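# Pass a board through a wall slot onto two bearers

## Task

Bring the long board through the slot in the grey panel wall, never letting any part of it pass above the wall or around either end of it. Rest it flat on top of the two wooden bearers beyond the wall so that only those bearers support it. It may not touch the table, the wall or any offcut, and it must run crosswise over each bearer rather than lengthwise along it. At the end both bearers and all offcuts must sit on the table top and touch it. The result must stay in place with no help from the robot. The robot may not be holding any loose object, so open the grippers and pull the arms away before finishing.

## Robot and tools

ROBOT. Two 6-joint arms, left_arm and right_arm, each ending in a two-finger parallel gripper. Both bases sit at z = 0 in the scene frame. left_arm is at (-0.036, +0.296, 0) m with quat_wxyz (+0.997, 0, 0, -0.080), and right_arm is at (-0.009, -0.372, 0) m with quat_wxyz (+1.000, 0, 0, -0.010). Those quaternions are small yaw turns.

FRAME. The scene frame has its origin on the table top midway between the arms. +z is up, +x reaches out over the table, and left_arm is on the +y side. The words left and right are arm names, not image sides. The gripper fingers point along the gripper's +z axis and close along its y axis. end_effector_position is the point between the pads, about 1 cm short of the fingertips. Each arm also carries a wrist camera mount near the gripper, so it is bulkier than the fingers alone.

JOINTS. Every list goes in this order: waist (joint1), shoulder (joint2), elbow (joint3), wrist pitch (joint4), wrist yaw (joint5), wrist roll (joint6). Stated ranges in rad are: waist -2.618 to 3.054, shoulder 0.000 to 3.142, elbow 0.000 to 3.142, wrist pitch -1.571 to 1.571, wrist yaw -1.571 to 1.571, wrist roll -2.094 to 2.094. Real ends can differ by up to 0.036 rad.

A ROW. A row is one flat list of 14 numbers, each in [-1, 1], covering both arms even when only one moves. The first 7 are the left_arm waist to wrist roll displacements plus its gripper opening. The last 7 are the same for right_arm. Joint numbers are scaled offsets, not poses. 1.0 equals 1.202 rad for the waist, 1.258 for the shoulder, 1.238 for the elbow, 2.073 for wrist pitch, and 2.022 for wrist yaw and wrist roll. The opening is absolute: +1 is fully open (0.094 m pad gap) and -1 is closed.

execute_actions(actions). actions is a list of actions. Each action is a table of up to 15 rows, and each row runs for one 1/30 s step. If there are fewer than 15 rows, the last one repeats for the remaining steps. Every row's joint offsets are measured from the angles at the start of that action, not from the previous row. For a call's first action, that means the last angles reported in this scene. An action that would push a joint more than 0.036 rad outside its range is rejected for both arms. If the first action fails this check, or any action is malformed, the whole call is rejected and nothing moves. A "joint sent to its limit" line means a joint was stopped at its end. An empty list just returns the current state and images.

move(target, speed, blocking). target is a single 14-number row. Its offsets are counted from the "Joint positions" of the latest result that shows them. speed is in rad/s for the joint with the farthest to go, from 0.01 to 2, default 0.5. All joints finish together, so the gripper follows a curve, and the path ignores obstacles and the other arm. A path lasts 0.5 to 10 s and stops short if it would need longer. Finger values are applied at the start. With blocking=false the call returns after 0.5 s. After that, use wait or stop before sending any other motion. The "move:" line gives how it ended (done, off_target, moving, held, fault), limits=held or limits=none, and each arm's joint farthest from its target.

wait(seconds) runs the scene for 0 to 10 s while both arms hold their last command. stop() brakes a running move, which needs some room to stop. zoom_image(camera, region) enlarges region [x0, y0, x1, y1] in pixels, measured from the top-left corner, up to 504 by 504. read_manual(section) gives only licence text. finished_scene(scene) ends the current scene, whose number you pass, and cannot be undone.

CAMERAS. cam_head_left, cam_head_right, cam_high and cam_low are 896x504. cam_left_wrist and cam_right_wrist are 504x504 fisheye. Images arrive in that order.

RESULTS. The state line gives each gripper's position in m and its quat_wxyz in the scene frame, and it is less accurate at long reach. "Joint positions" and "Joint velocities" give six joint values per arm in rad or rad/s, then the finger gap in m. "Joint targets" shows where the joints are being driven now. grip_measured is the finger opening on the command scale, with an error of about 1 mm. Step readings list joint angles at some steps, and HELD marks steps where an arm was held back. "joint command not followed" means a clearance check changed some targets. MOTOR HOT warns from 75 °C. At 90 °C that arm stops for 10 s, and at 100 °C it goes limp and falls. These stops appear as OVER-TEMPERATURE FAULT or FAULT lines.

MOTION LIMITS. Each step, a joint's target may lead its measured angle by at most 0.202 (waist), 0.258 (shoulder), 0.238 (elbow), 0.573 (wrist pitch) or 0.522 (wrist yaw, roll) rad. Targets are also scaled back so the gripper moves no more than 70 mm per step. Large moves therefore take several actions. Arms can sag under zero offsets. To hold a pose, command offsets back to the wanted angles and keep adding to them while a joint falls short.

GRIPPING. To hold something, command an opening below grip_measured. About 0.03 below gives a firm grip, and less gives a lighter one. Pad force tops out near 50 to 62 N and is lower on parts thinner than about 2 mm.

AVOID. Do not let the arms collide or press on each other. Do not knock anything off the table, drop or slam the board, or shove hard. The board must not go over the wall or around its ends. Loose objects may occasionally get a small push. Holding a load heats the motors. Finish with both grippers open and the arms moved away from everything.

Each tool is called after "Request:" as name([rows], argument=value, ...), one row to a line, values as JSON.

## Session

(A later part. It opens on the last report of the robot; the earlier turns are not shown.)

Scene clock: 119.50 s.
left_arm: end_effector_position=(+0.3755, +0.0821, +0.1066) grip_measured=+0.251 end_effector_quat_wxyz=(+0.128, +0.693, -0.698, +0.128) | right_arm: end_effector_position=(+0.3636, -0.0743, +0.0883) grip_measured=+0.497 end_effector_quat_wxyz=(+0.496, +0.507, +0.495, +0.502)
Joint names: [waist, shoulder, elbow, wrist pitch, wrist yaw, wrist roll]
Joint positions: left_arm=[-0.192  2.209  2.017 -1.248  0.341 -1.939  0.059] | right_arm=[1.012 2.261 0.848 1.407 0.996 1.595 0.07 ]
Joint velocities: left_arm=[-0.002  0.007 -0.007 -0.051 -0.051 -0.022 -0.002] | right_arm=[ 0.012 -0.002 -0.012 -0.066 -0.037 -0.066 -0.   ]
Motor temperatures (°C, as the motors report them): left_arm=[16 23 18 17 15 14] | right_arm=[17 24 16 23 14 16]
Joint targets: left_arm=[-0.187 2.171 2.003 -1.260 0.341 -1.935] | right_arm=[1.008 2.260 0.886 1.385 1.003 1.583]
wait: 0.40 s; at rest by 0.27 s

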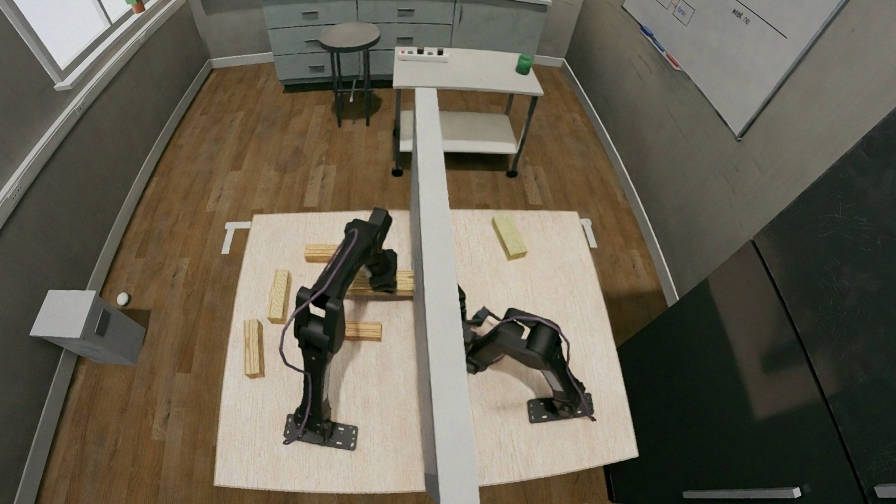

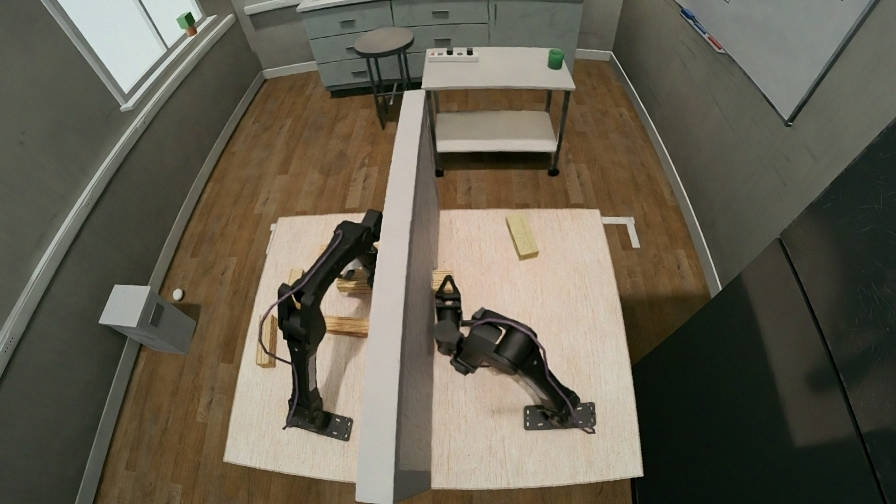

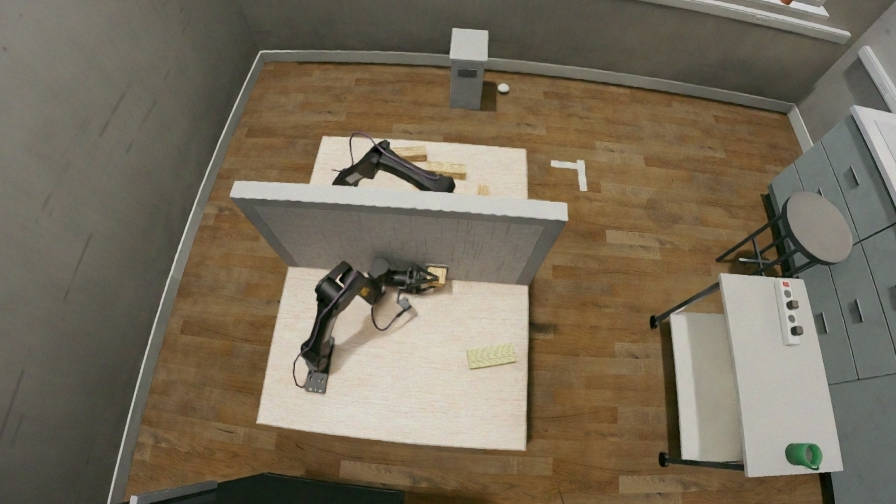

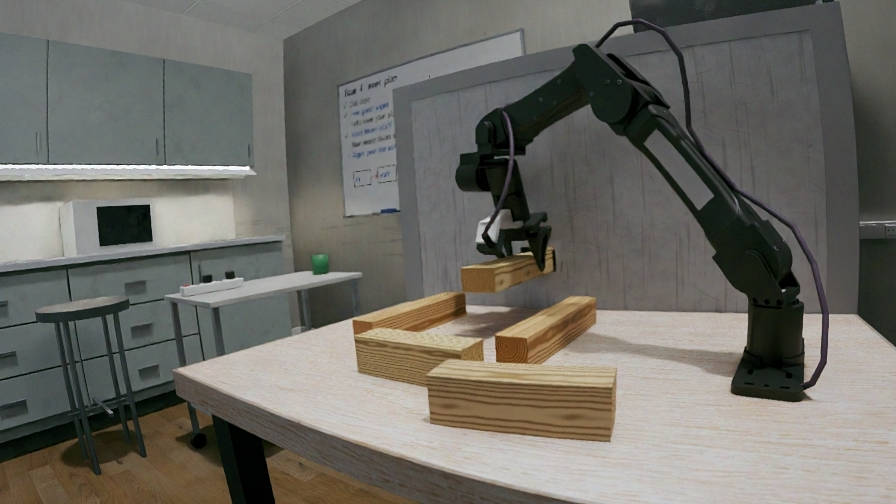

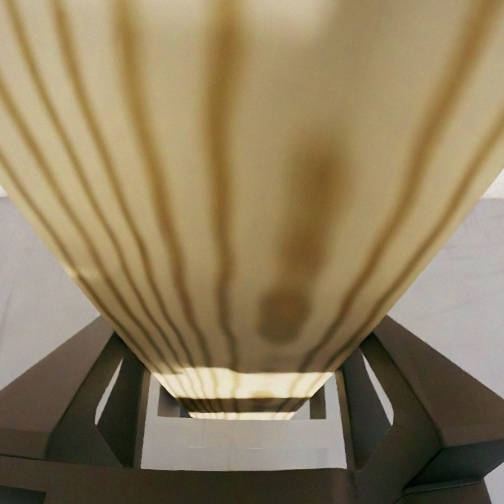

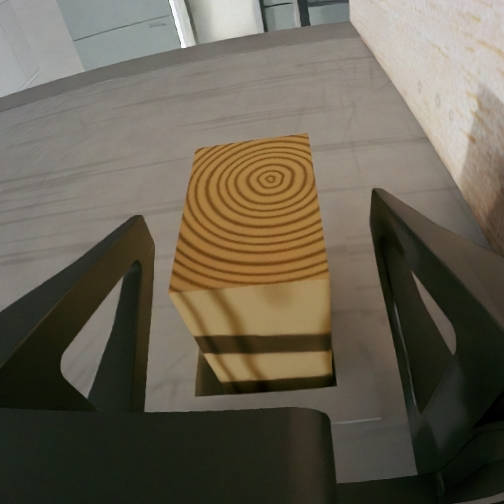

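Request:
execute_actions([
  [[0.00416,-0.0310,-0.0008,-0.00579,0.0,0.00139,0.19,-0.00333,-0.0066,0.0307,-0.01061,0.00346,-0.00593,0.5],[0.00416,-0.0317,0.0097,-0.00579,0.0,0.00079,0.19,-0.00333,-0.0123,0.0307,-0.01061,0.00346,-0.00593,0.5],[0.00416,-0.0325,0.0202,-0.00579,0.0,0.0002,0.19,-0.00333,-0.0181,0.0307,-0.01061,0.00346,-0.00593,0.5],[0.00416,-0.0332,0.0299,-0.0078,-0.00087,-0.0004,0.19,-0.00333,-0.0238,0.0307,-0.01061,0.00346,-0.00593,0.5],[0.0048,-0.0340,0.0328,-0.0098,-0.00174,-0.00099,0.19,-0.00333,-0.0254,0.0307,-0.01137,0.00346,-0.00593,0.5],[0.0054,-0.0348,0.0357,-0.0118,-0.00261,-0.00158,0.19,-0.00333,-0.0268,0.0307,-0.01213,0.00346,-0.00593,0.5],[0.0060,-0.0355,0.0386,-0.0138,-0.00347,-0.00218,0.19,-0.00333,-0.0283,0.0307,-0.01289,0.00346,-0.00593,0.5],[0.0067,-0.0363,0.0415,-0.0158,-0.00434,-0.00277,0.19,-0.00333,-0.0297,0.0307,-0.01365,0.00346,-0.00593,0.5],[0.0073,-0.0363,0.0444,-0.0178,-0.00521,-0.00337,0.19,-0.00333,-0.0312,0.0307,-0.01440,0.00346,-0.00593,0.5],[0.0079,-0.0363,0.0444,-0.0198,-0.00608,-0.00396,0.19,-0.00333,-0.0327,0.0307,-0.01516,0.00346,-0.00593,0.5],[0.0085,-0.0363,0.0444,-0.0218,-0.00694,-0.00396,0.19,-0.00333,-0.0342,0.0307,-0.01592,0.00346,-0.00593,0.5],[0.00915,-0.0363,0.0444,-0.0238,-0.00781,-0.00396,0.19,-0.00333,-0.0342,0.0307,-0.01592,0.00346,-0.00593,0.5]],
])

Request:
wait(seconds=0.4)

Scene clock: 121.53 s.
left_arm: end_effector_position=(+0.3744, +0.0861, +0.1088) grip_measured=+0.251 end_effector_quat_wxyz=(+0.124, +0.696, -0.696, +0.121) | right_arm: end_effector_position=(+0.3639, -0.0738, +0.0969) grip_measured=+0.497 end_effector_quat_wxyz=(+0.495, +0.508, +0.490, +0.507)
Joint names: [waist, shoulder, elbow, wrist pitch, wrist yaw, wrist roll]
Joint positions: left_arm=[-0.19   2.209  2.03  -1.272  0.327 -1.941  0.059] | right_arm=[1.012 2.239 0.848 1.399 0.996 1.595 0.07 ]
Joint velocities: left_arm=[-0.002  0.017  0.007 -0.125  0.007 -0.022  0.001] | right_arm=[-0.012  0.012 -0.007  0.066 -0.007 -0.022  0.001]
Motor temperatures (°C, as the motors report them): left_arm=[16 24 18 17 15 14] | right_arm=[17 24 16 23 14 16]
Joint targets: left_arm=[-0.181 2.163 2.072 -1.298 0.325 -1.947] | right_arm=[1.008 2.218 0.886 1.374 1.003 1.583]
Step readings (joint positions):
0: left_arm=[-0.192 2.209 2.017 -1.248 0.341 -1.939] | right_arm=[1.012 2.261 0.848 1.406 0.996 1.595]
1: left_arm=[-0.192 2.209 2.017 -1.248 0.341 -1.939] | right_arm=[1.012 2.261 0.848 1.406 0.996 1.595]
2: left_arm=[-0.192 2.209 2.017 -1.248 0.341 -1.939] | right_arm=[1.012 2.261 0.848 1.406 0.996 1.595]
4: left_arm=[-0.192 2.209 2.017 -1.248 0.341 -1.939] | right_arm=[1.012 2.261 0.848 1.406 0.996 1.595]
8: left_arm=[-0.192 2.209 2.020 -1.250 0.340 -1.939] | right_arm=[1.012 2.252 0.848 1.401 0.996 1.595]
15: Joint positions above

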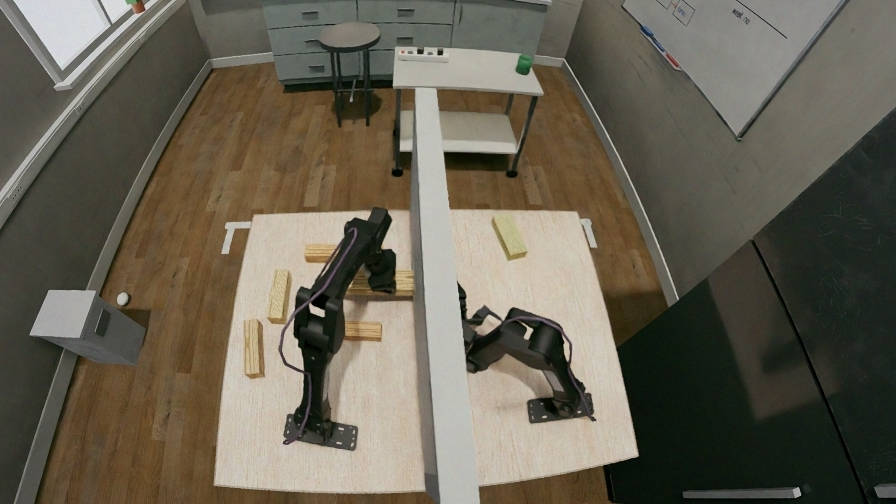

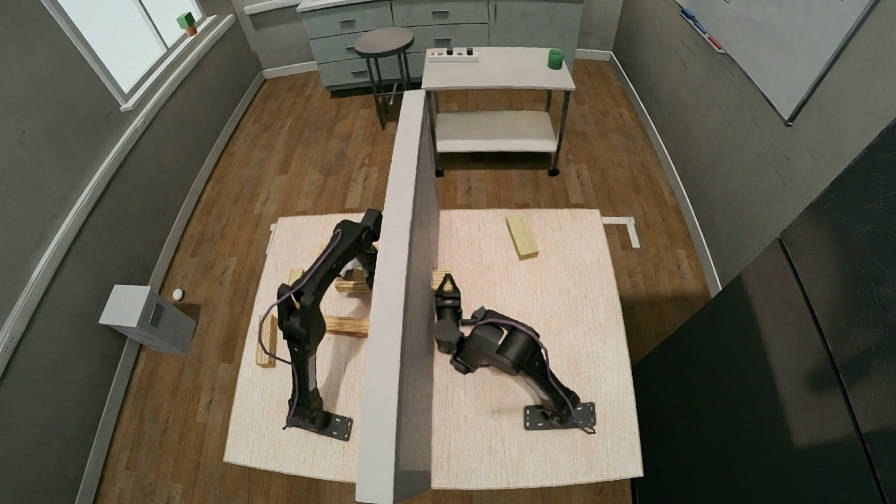

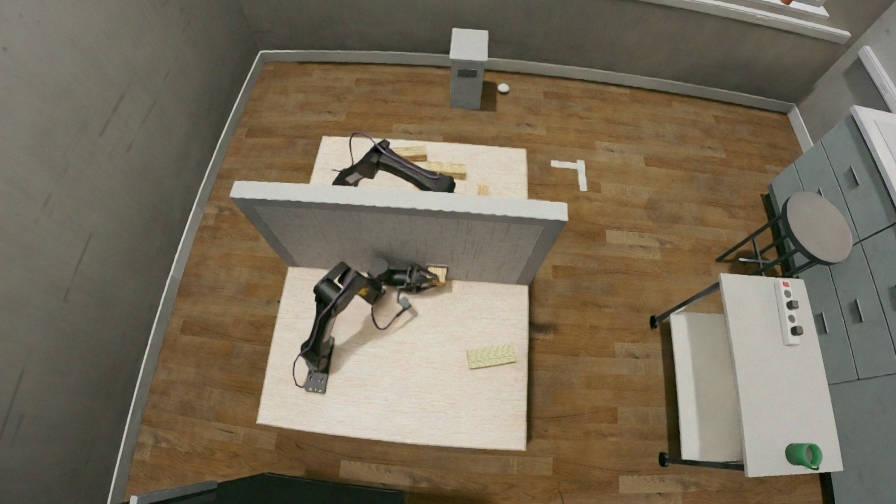

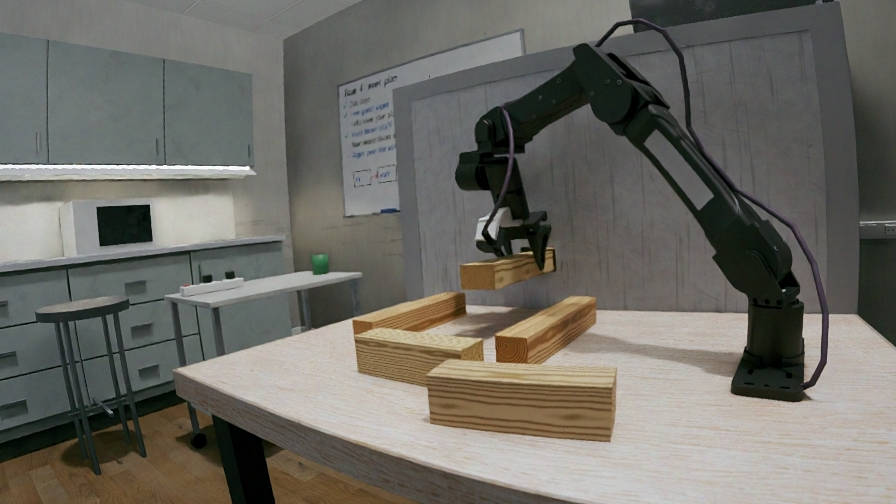

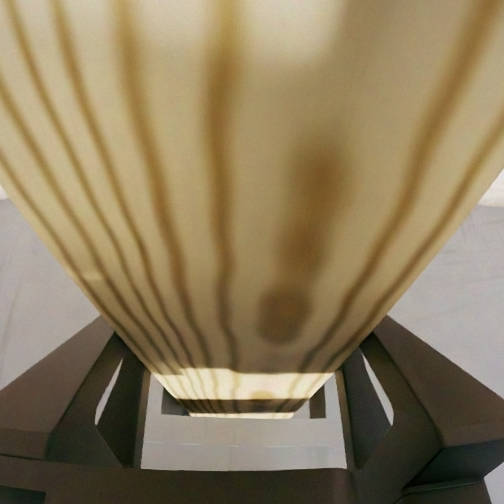

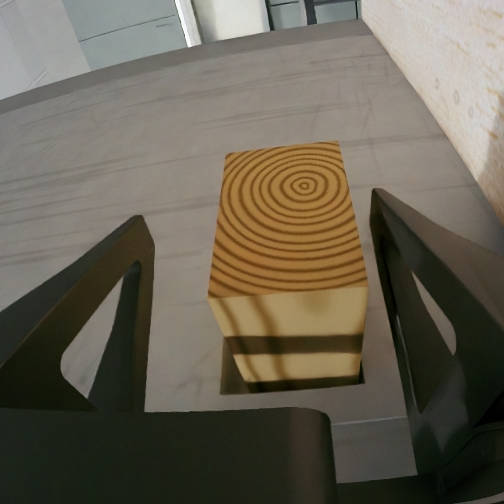

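Scene clock: 121.93 s.
left_arm: end_effector_position=(+0.3741, +0.0864, +0.1090) grip_measured=+0.251 end_effector_quat_wxyz=(+0.124, +0.697, -0.696, +0.120) | right_arm: end_effector_position=(+0.3639, -0.0738, +0.0963) grip_measured=+0.497 end_effector_quat_wxyz=(+0.495, +0.507, +0.491, +0.506)
Joint names: [waist, shoulder, elbow, wrist pitch, wrist yaw, wrist roll]
Joint positions: left_arm=[-0.189  2.209  2.031 -1.274  0.327 -1.942  0.059] | right_arm=[1.012 2.239 0.848 1.395 0.996 1.595 0.07 ]
Joint velocities: left_arm=[-0.002 -0.022 -0.007  0.007  0.022  0.066  0.   ] | right_arm=[ 0.002  0.002 -0.007 -0.037 -0.022 -0.007  0.001]
Motor temperatures (°C, as the motors report them): left_arm=[16 24 18 17 15 14] | right_arm=[17 24 16 23 14 16]
Joint targets: left_arm=[-0.181 2.163 2.072 -1.298 0.325 -1.947] | right_arm=[1.008 2.218 0.886 1.374 1.003 1.583]
wait: 0.40 s; at rest by 0.27 s

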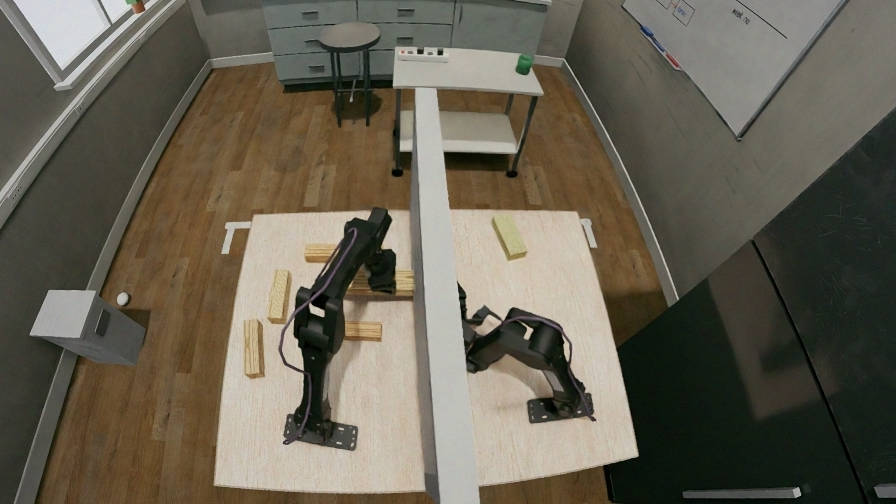

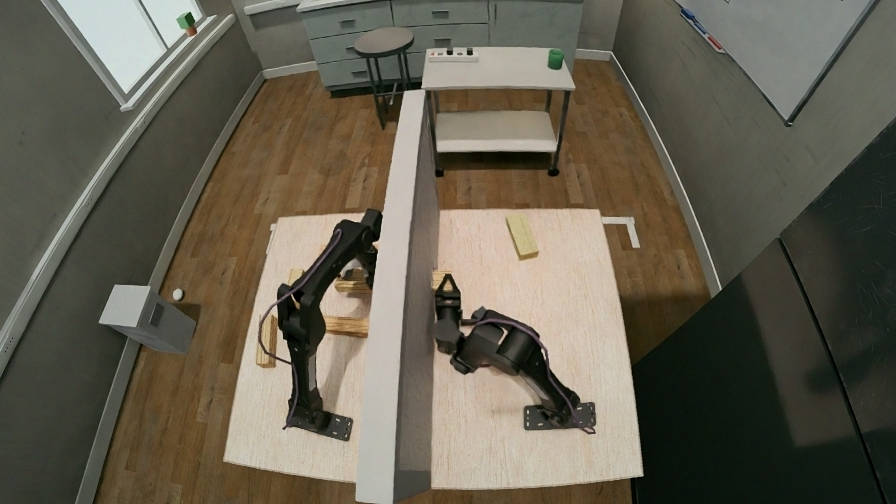

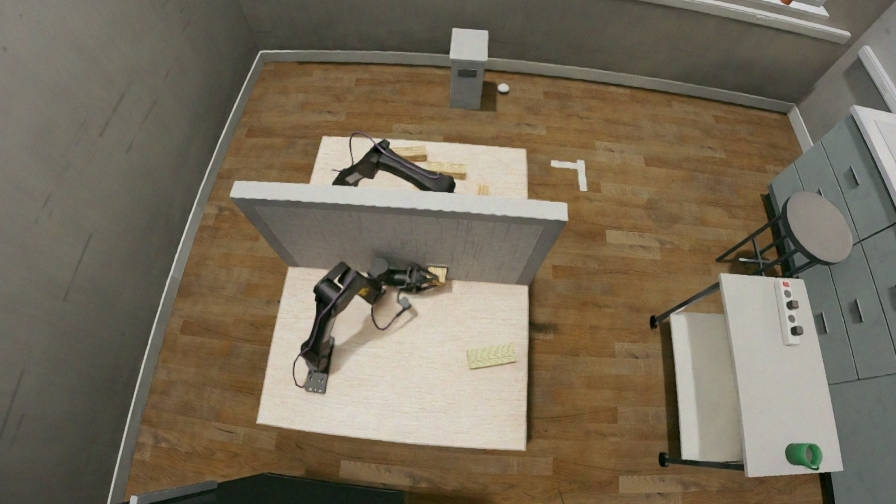

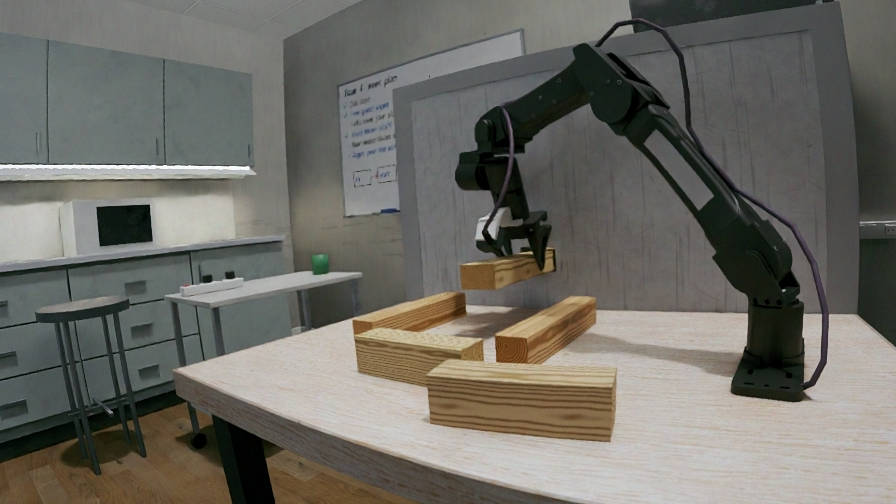

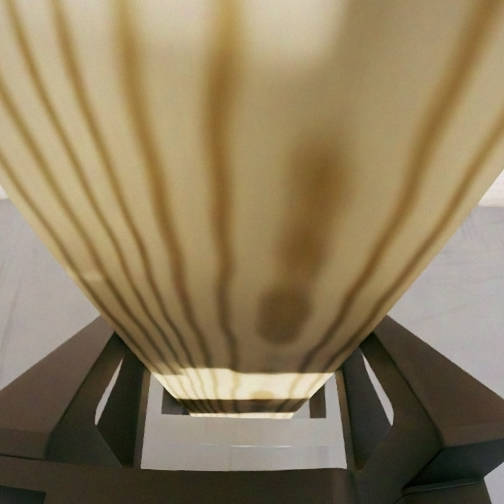

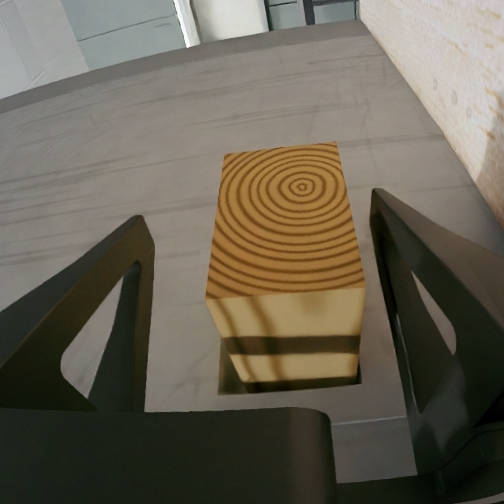

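Request:
execute_actions([
  [[0.00666,-0.0350,0.0342,-0.01182,0.0,-0.00247,0.19,-0.00333,-0.0145,0.0307,-0.01085,0.00346,-0.00593,0.5],[0.00666,-0.0340,0.0354,-0.01206,0.00099,-0.00247,0.19,-0.00333,-0.0120,0.0307,-0.01158,0.00346,-0.00593,0.5],[0.00666,-0.0334,0.0365,-0.01230,0.00198,-0.00247,0.19,-0.00333,-0.00954,0.0307,-0.01230,0.00346,-0.00593,0.5],[0.00666,-0.0334,0.0376,-0.01254,0.00297,-0.00247,0.19,-0.00333,-0.00954,0.0307,-0.01303,0.00346,-0.00593,0.5],[0.00666,-0.0334,0.0388,-0.01278,0.00396,-0.00247,0.19,-0.00333,-0.00954,0.0307,-0.01375,0.00346,-0.00593,0.5],[0.00666,-0.0334,0.0399,-0.01302,0.00396,-0.00247,0.19,-0.00333,-0.00954,0.0307,-0.01447,0.00346,-0.00593,0.5],[0.00666,-0.0334,0.0410,-0.01326,0.00396,-0.00247,0.19,-0.00333,-0.00954,0.0307,-0.01520,0.00346,-0.00593,0.5],[0.00666,-0.0334,0.0421,-0.01350,0.00396,-0.00247,0.19,-0.00333,-0.00954,0.0307,-0.01592,0.00346,-0.00593,0.5],[0.00666,-0.0334,0.0433,-0.01374,0.00396,-0.00247,0.19,-0.00333,-0.00954,0.0307,-0.01665,0.00346,-0.00593,0.5],[0.00666,-0.0334,0.0444,-0.01399,0.00396,-0.00247,0.19,-0.00333,-0.00954,0.0307,-0.01737,0.00346,-0.00593,0.5]],
])

Request:
wait(seconds=0.4)

Scene clock: 123.23 s.
left_arm: end_effector_position=(+0.3745, +0.0863, +0.1122) grip_measured=+0.251 end_effector_quat_wxyz=(+0.123, +0.697, -0.696, +0.121) | right_arm: end_effector_position=(+0.3639, -0.0738, +0.0941) grip_measured=+0.497 end_effector_quat_wxyz=(+0.496, +0.507, +0.496, +0.502)
Joint names: [waist, shoulder, elbow, wrist pitch, wrist yaw, wrist roll]
Joint positions: left_arm=[-0.189  2.209  2.043 -1.284  0.327 -1.942  0.059] | right_arm=[1.012 2.239 0.848 1.382 0.996 1.595 0.07 ]
Joint velocities: left_arm=[-0.022 -0.012 -0.002  0.022 -0.007 -0.095 -0.002] | right_arm=[ 0.002  0.012  0.012  0.007 -0.066 -0.022 -0.   ]
Motor temperatures (°C, as the motors report them): left_arm=[16 24 18 17 15 14] | right_arm=[17 24 16 23 14 16]
Joint targets: left_arm=[-0.181 2.167 2.086 -1.303 0.335 -1.947] | right_arm=[1.008 2.227 0.886 1.359 1.003 1.583]
Step readings (joint positions):
0: left_arm=[-0.189 2.209 2.031 -1.274 0.327 -1.942] | right_arm=[1.012 2.239 0.848 1.395 0.996 1.595]
1: left_arm=[-0.189 2.209 2.031 -1.274 0.327 -1.942] | right_arm=[1.012 2.239 0.848 1.395 0.996 1.595]
2: left_arm=[-0.189 2.209 2.031 -1.274 0.327 -1.942] | right_arm=[1.012 2.239 0.848 1.394 0.996 1.595]
4: left_arm=[-0.189 2.209 2.031 -1.274 0.327 -1.942] | right_arm=[1.012 2.239 0.848 1.393 0.996 1.595]
8: left_arm=[-0.189 2.209 2.031 -1.275 0.327 -1.942] | right_arm=[1.012 2.239 0.848 1.389 0.996 1.595]
15: Joint positions above

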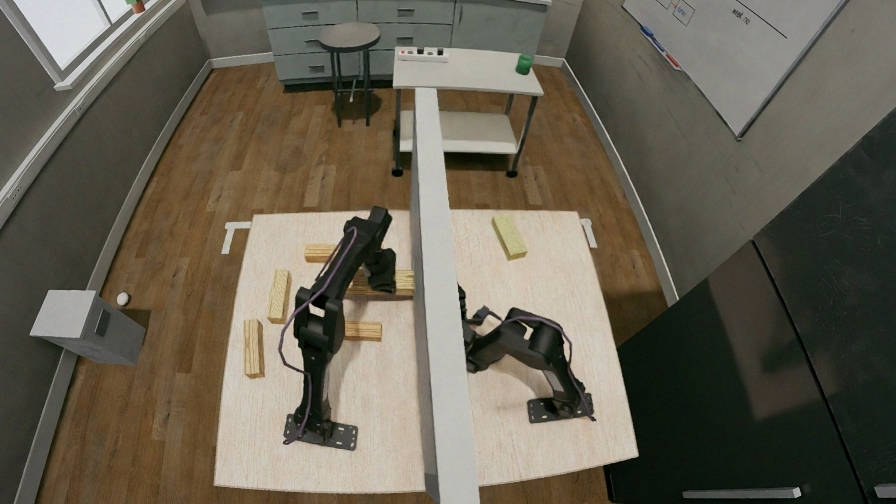

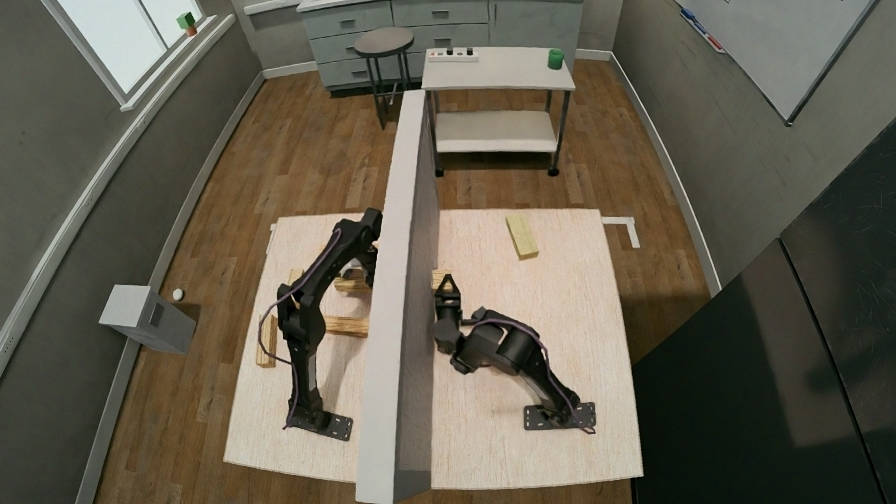

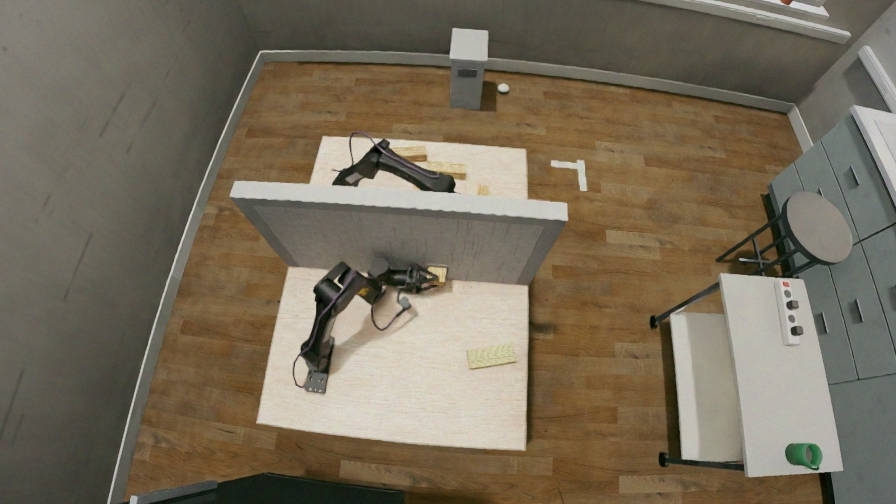

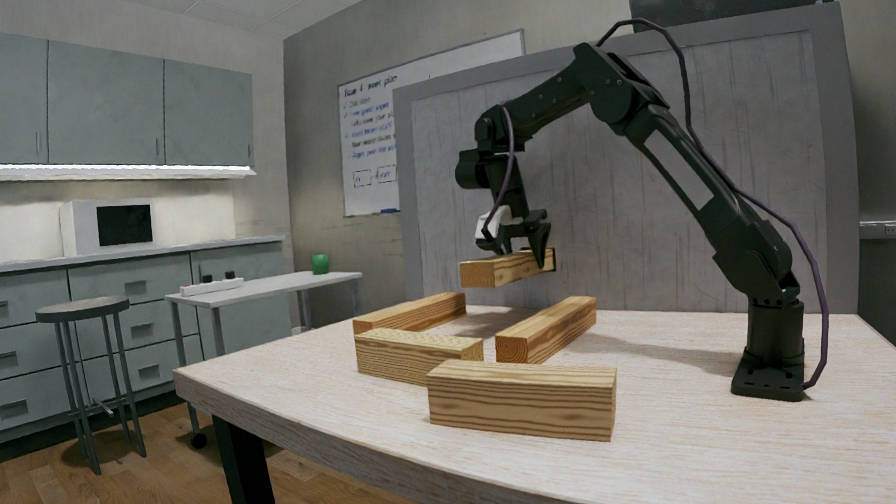

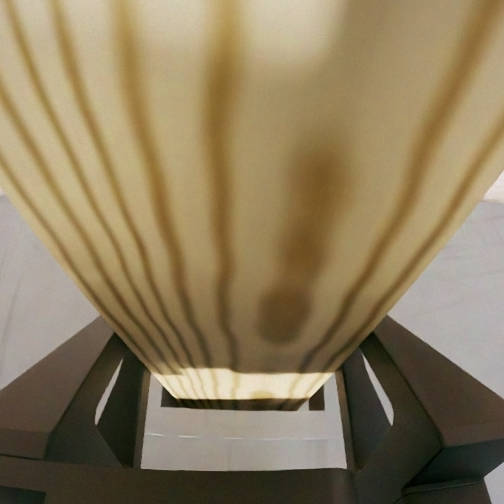

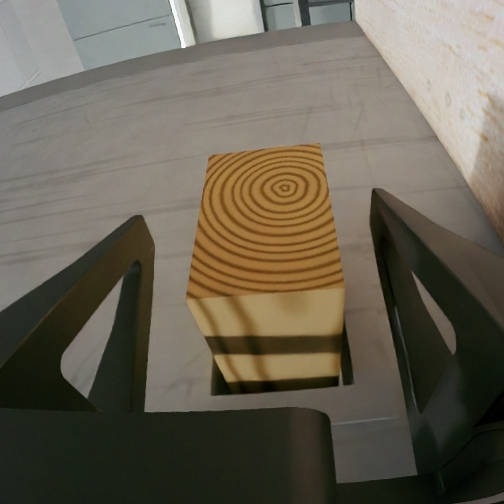

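Scene clock: 123.63 s.
left_arm: end_effector_position=(+0.3737, +0.0866, +0.1121) grip_measured=+0.251 end_effector_quat_wxyz=(+0.124, +0.697, -0.696, +0.120) | right_arm: end_effector_position=(+0.3639, -0.0738, +0.0938) grip_measured=+0.497 end_effector_quat_wxyz=(+0.496, +0.506, +0.496, +0.501)
Joint names: [waist, shoulder, elbow, wrist pitch, wrist yaw, wrist roll]
Joint positions: left_arm=[-0.189  2.209  2.043 -1.288  0.327 -1.942  0.059] | right_arm=[1.012 2.239 0.848 1.381 0.996 1.595 0.07 ]
Joint velocities: left_arm=[-0.012 -0.007 -0.017  0.022 -0.037  0.022 -0.   ] | right_arm=[-0.012  0.012 -0.012 -0.066  0.066  0.022  0.001]
Motor temperatures (°C, as the motors report them): left_arm=[16 24 18 17 15 14] | right_arm=[17 24 16 23 14 16]
Joint targets: left_arm=[-0.181 2.167 2.086 -1.303 0.335 -1.947] | right_arm=[1.008 2.227 0.886 1.359 1.003 1.583]
wait: 0.40 s; at rest by 0.30 s

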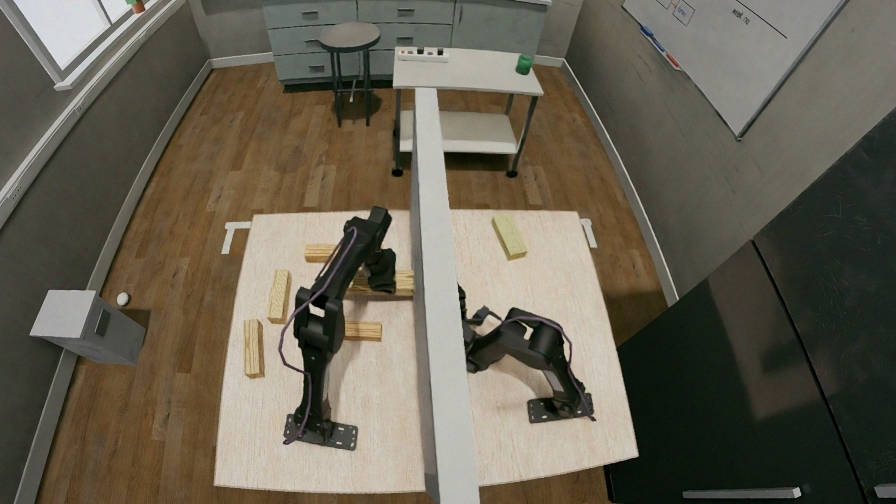

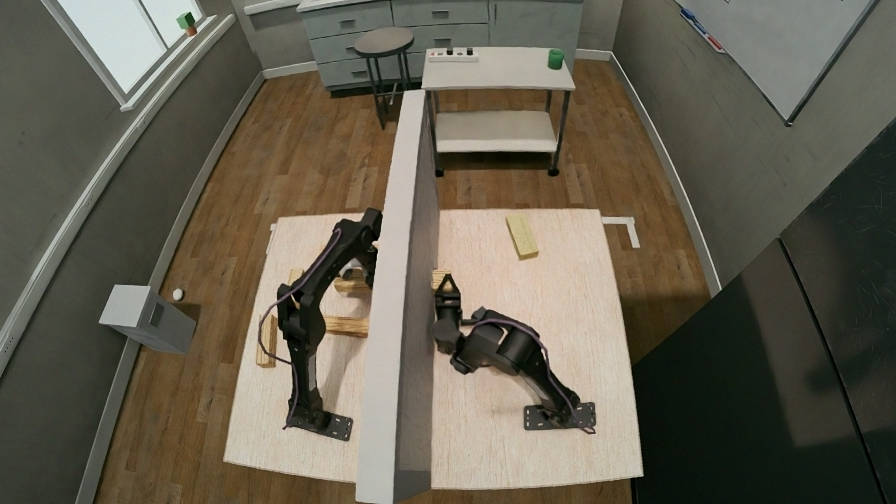

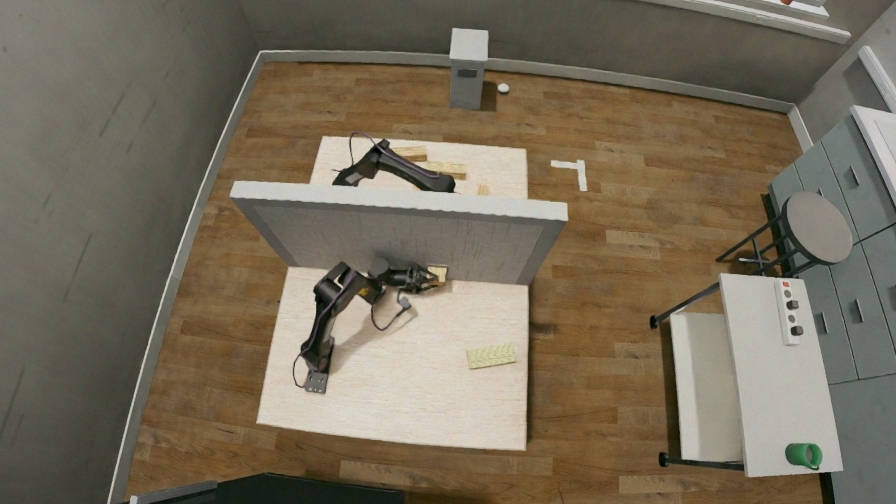

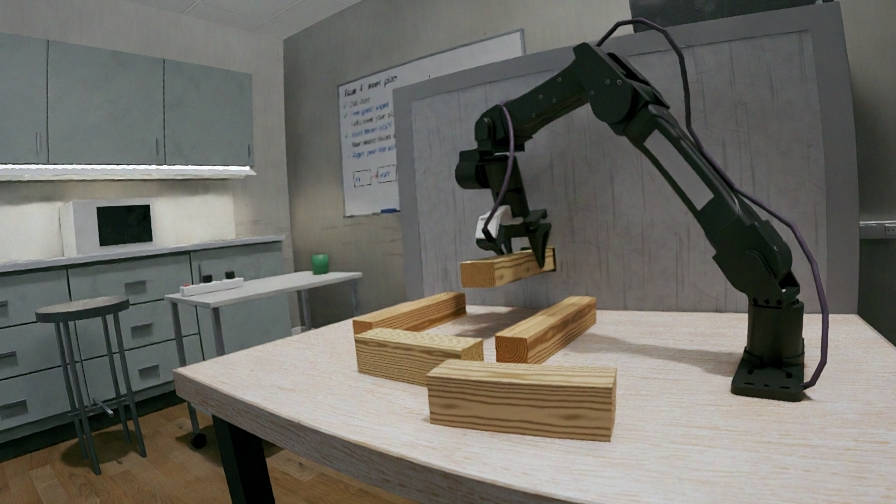

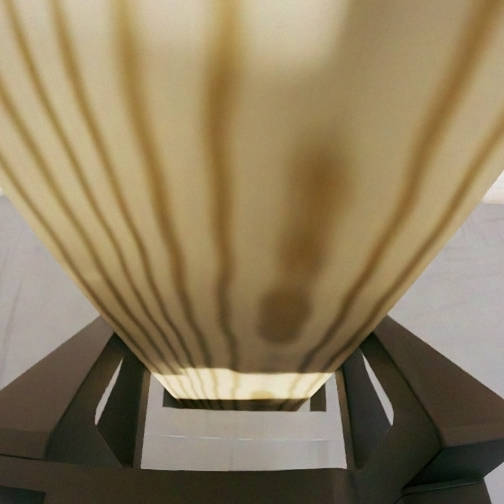

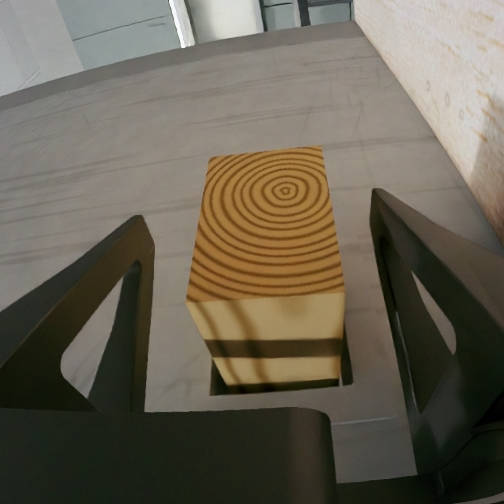

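Request:
execute_actions(actions=[])

Scene clock: 124.27 s.
left_arm: end_effector_position=(+0.3736, +0.0866, +0.1121) grip_measured=+0.251 end_effector_quat_wxyz=(+0.124, +0.697, -0.696, +0.120) | right_arm: end_effector_position=(+0.3639, -0.0738, +0.0938) grip_measured=+0.497 end_effector_quat_wxyz=(+0.496, +0.506, +0.496, +0.501)
Joint names: [waist, shoulder, elbow, wrist pitch, wrist yaw, wrist roll]
Joint positions: left_arm=[-0.189  2.209  2.043 -1.288  0.327 -1.942  0.059] | right_arm=[1.012 2.239 0.848 1.38  0.996 1.595 0.07 ]
Joint velocities: left_arm=[-0.022 -0.012  0.012 -0.007  0.037 -0.095  0.   ] | right_arm=[-0.017  0.002 -0.002 -0.007 -0.007 -0.051  0.001]
Motor temperatures (°C, as the motors report them): left_arm=[16 24 18 17 15 14] | right_arm=[17 24 16 23 14 16]
Joint targets: left_arm=[-0.181 2.167 2.086 -1.303 0.335 -1.947] | right_arm=[1.008 2.227 0.886 1.359 1.003 1.583]

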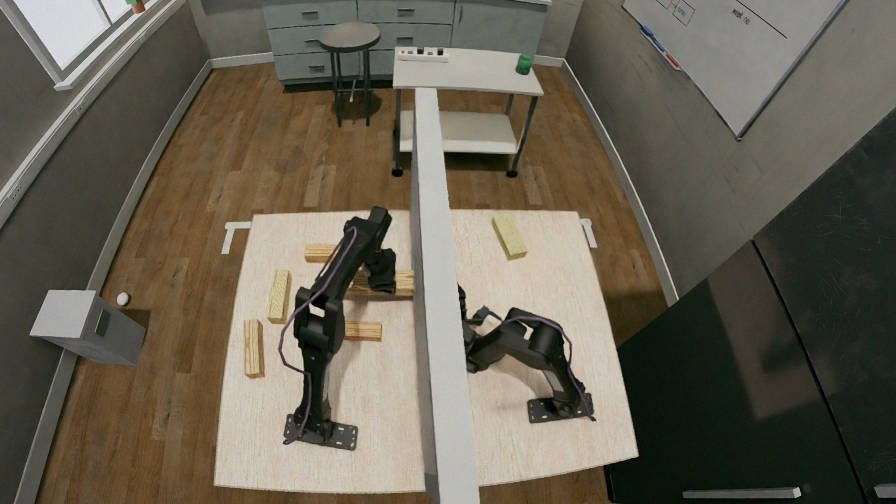

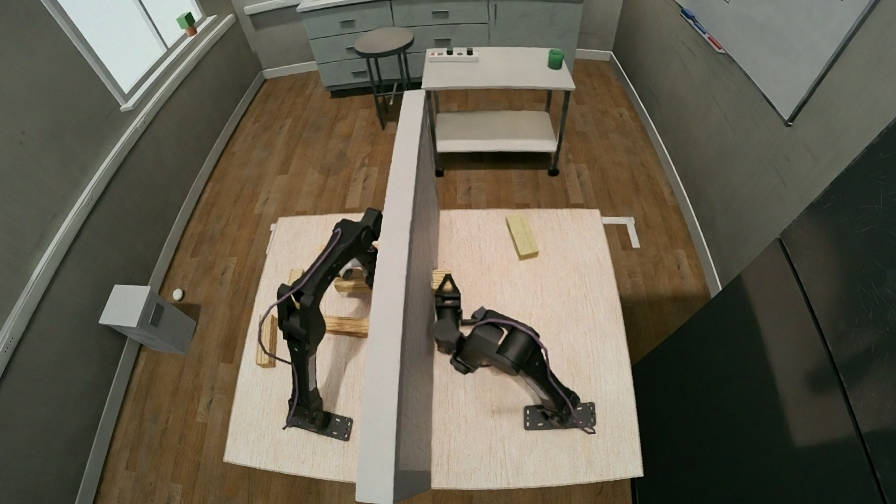

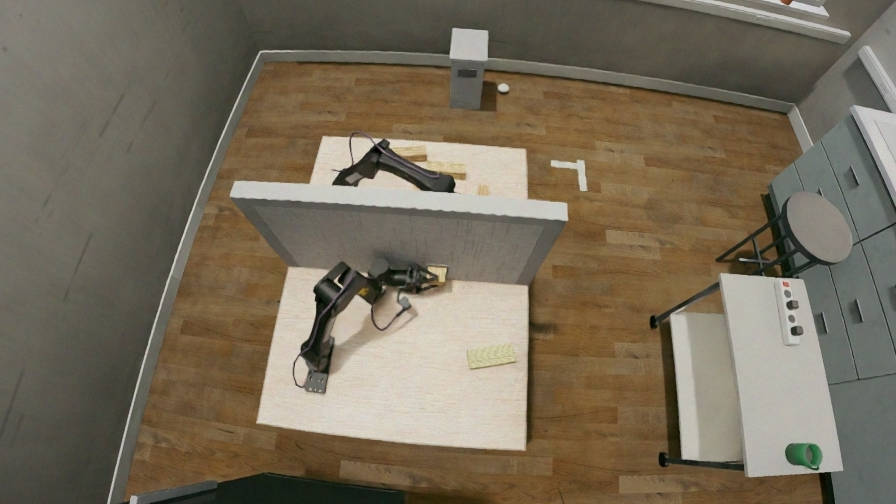

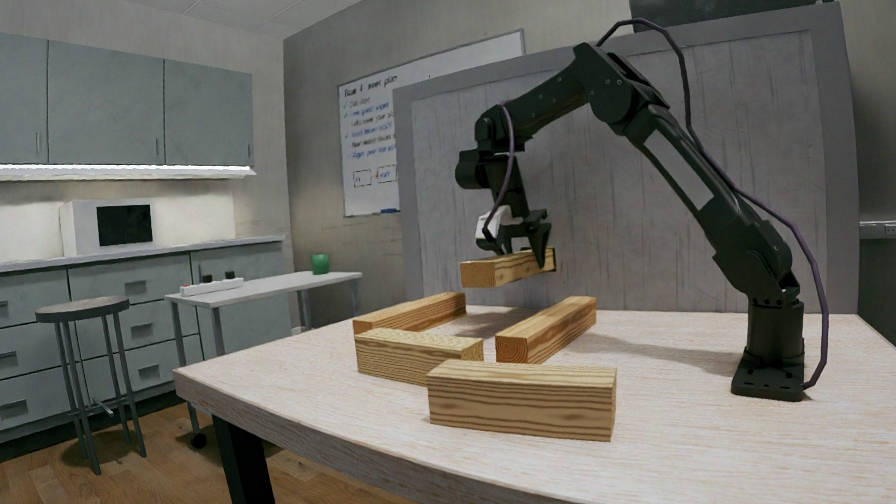

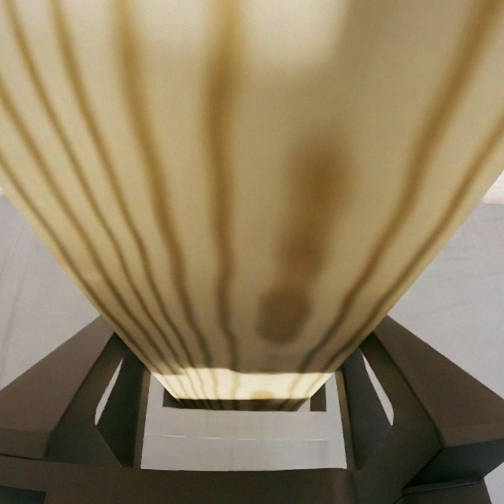

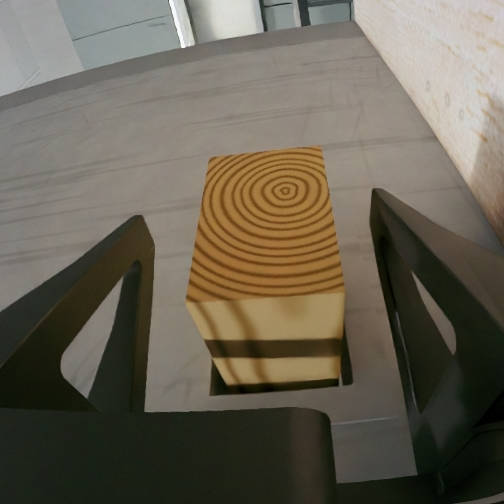

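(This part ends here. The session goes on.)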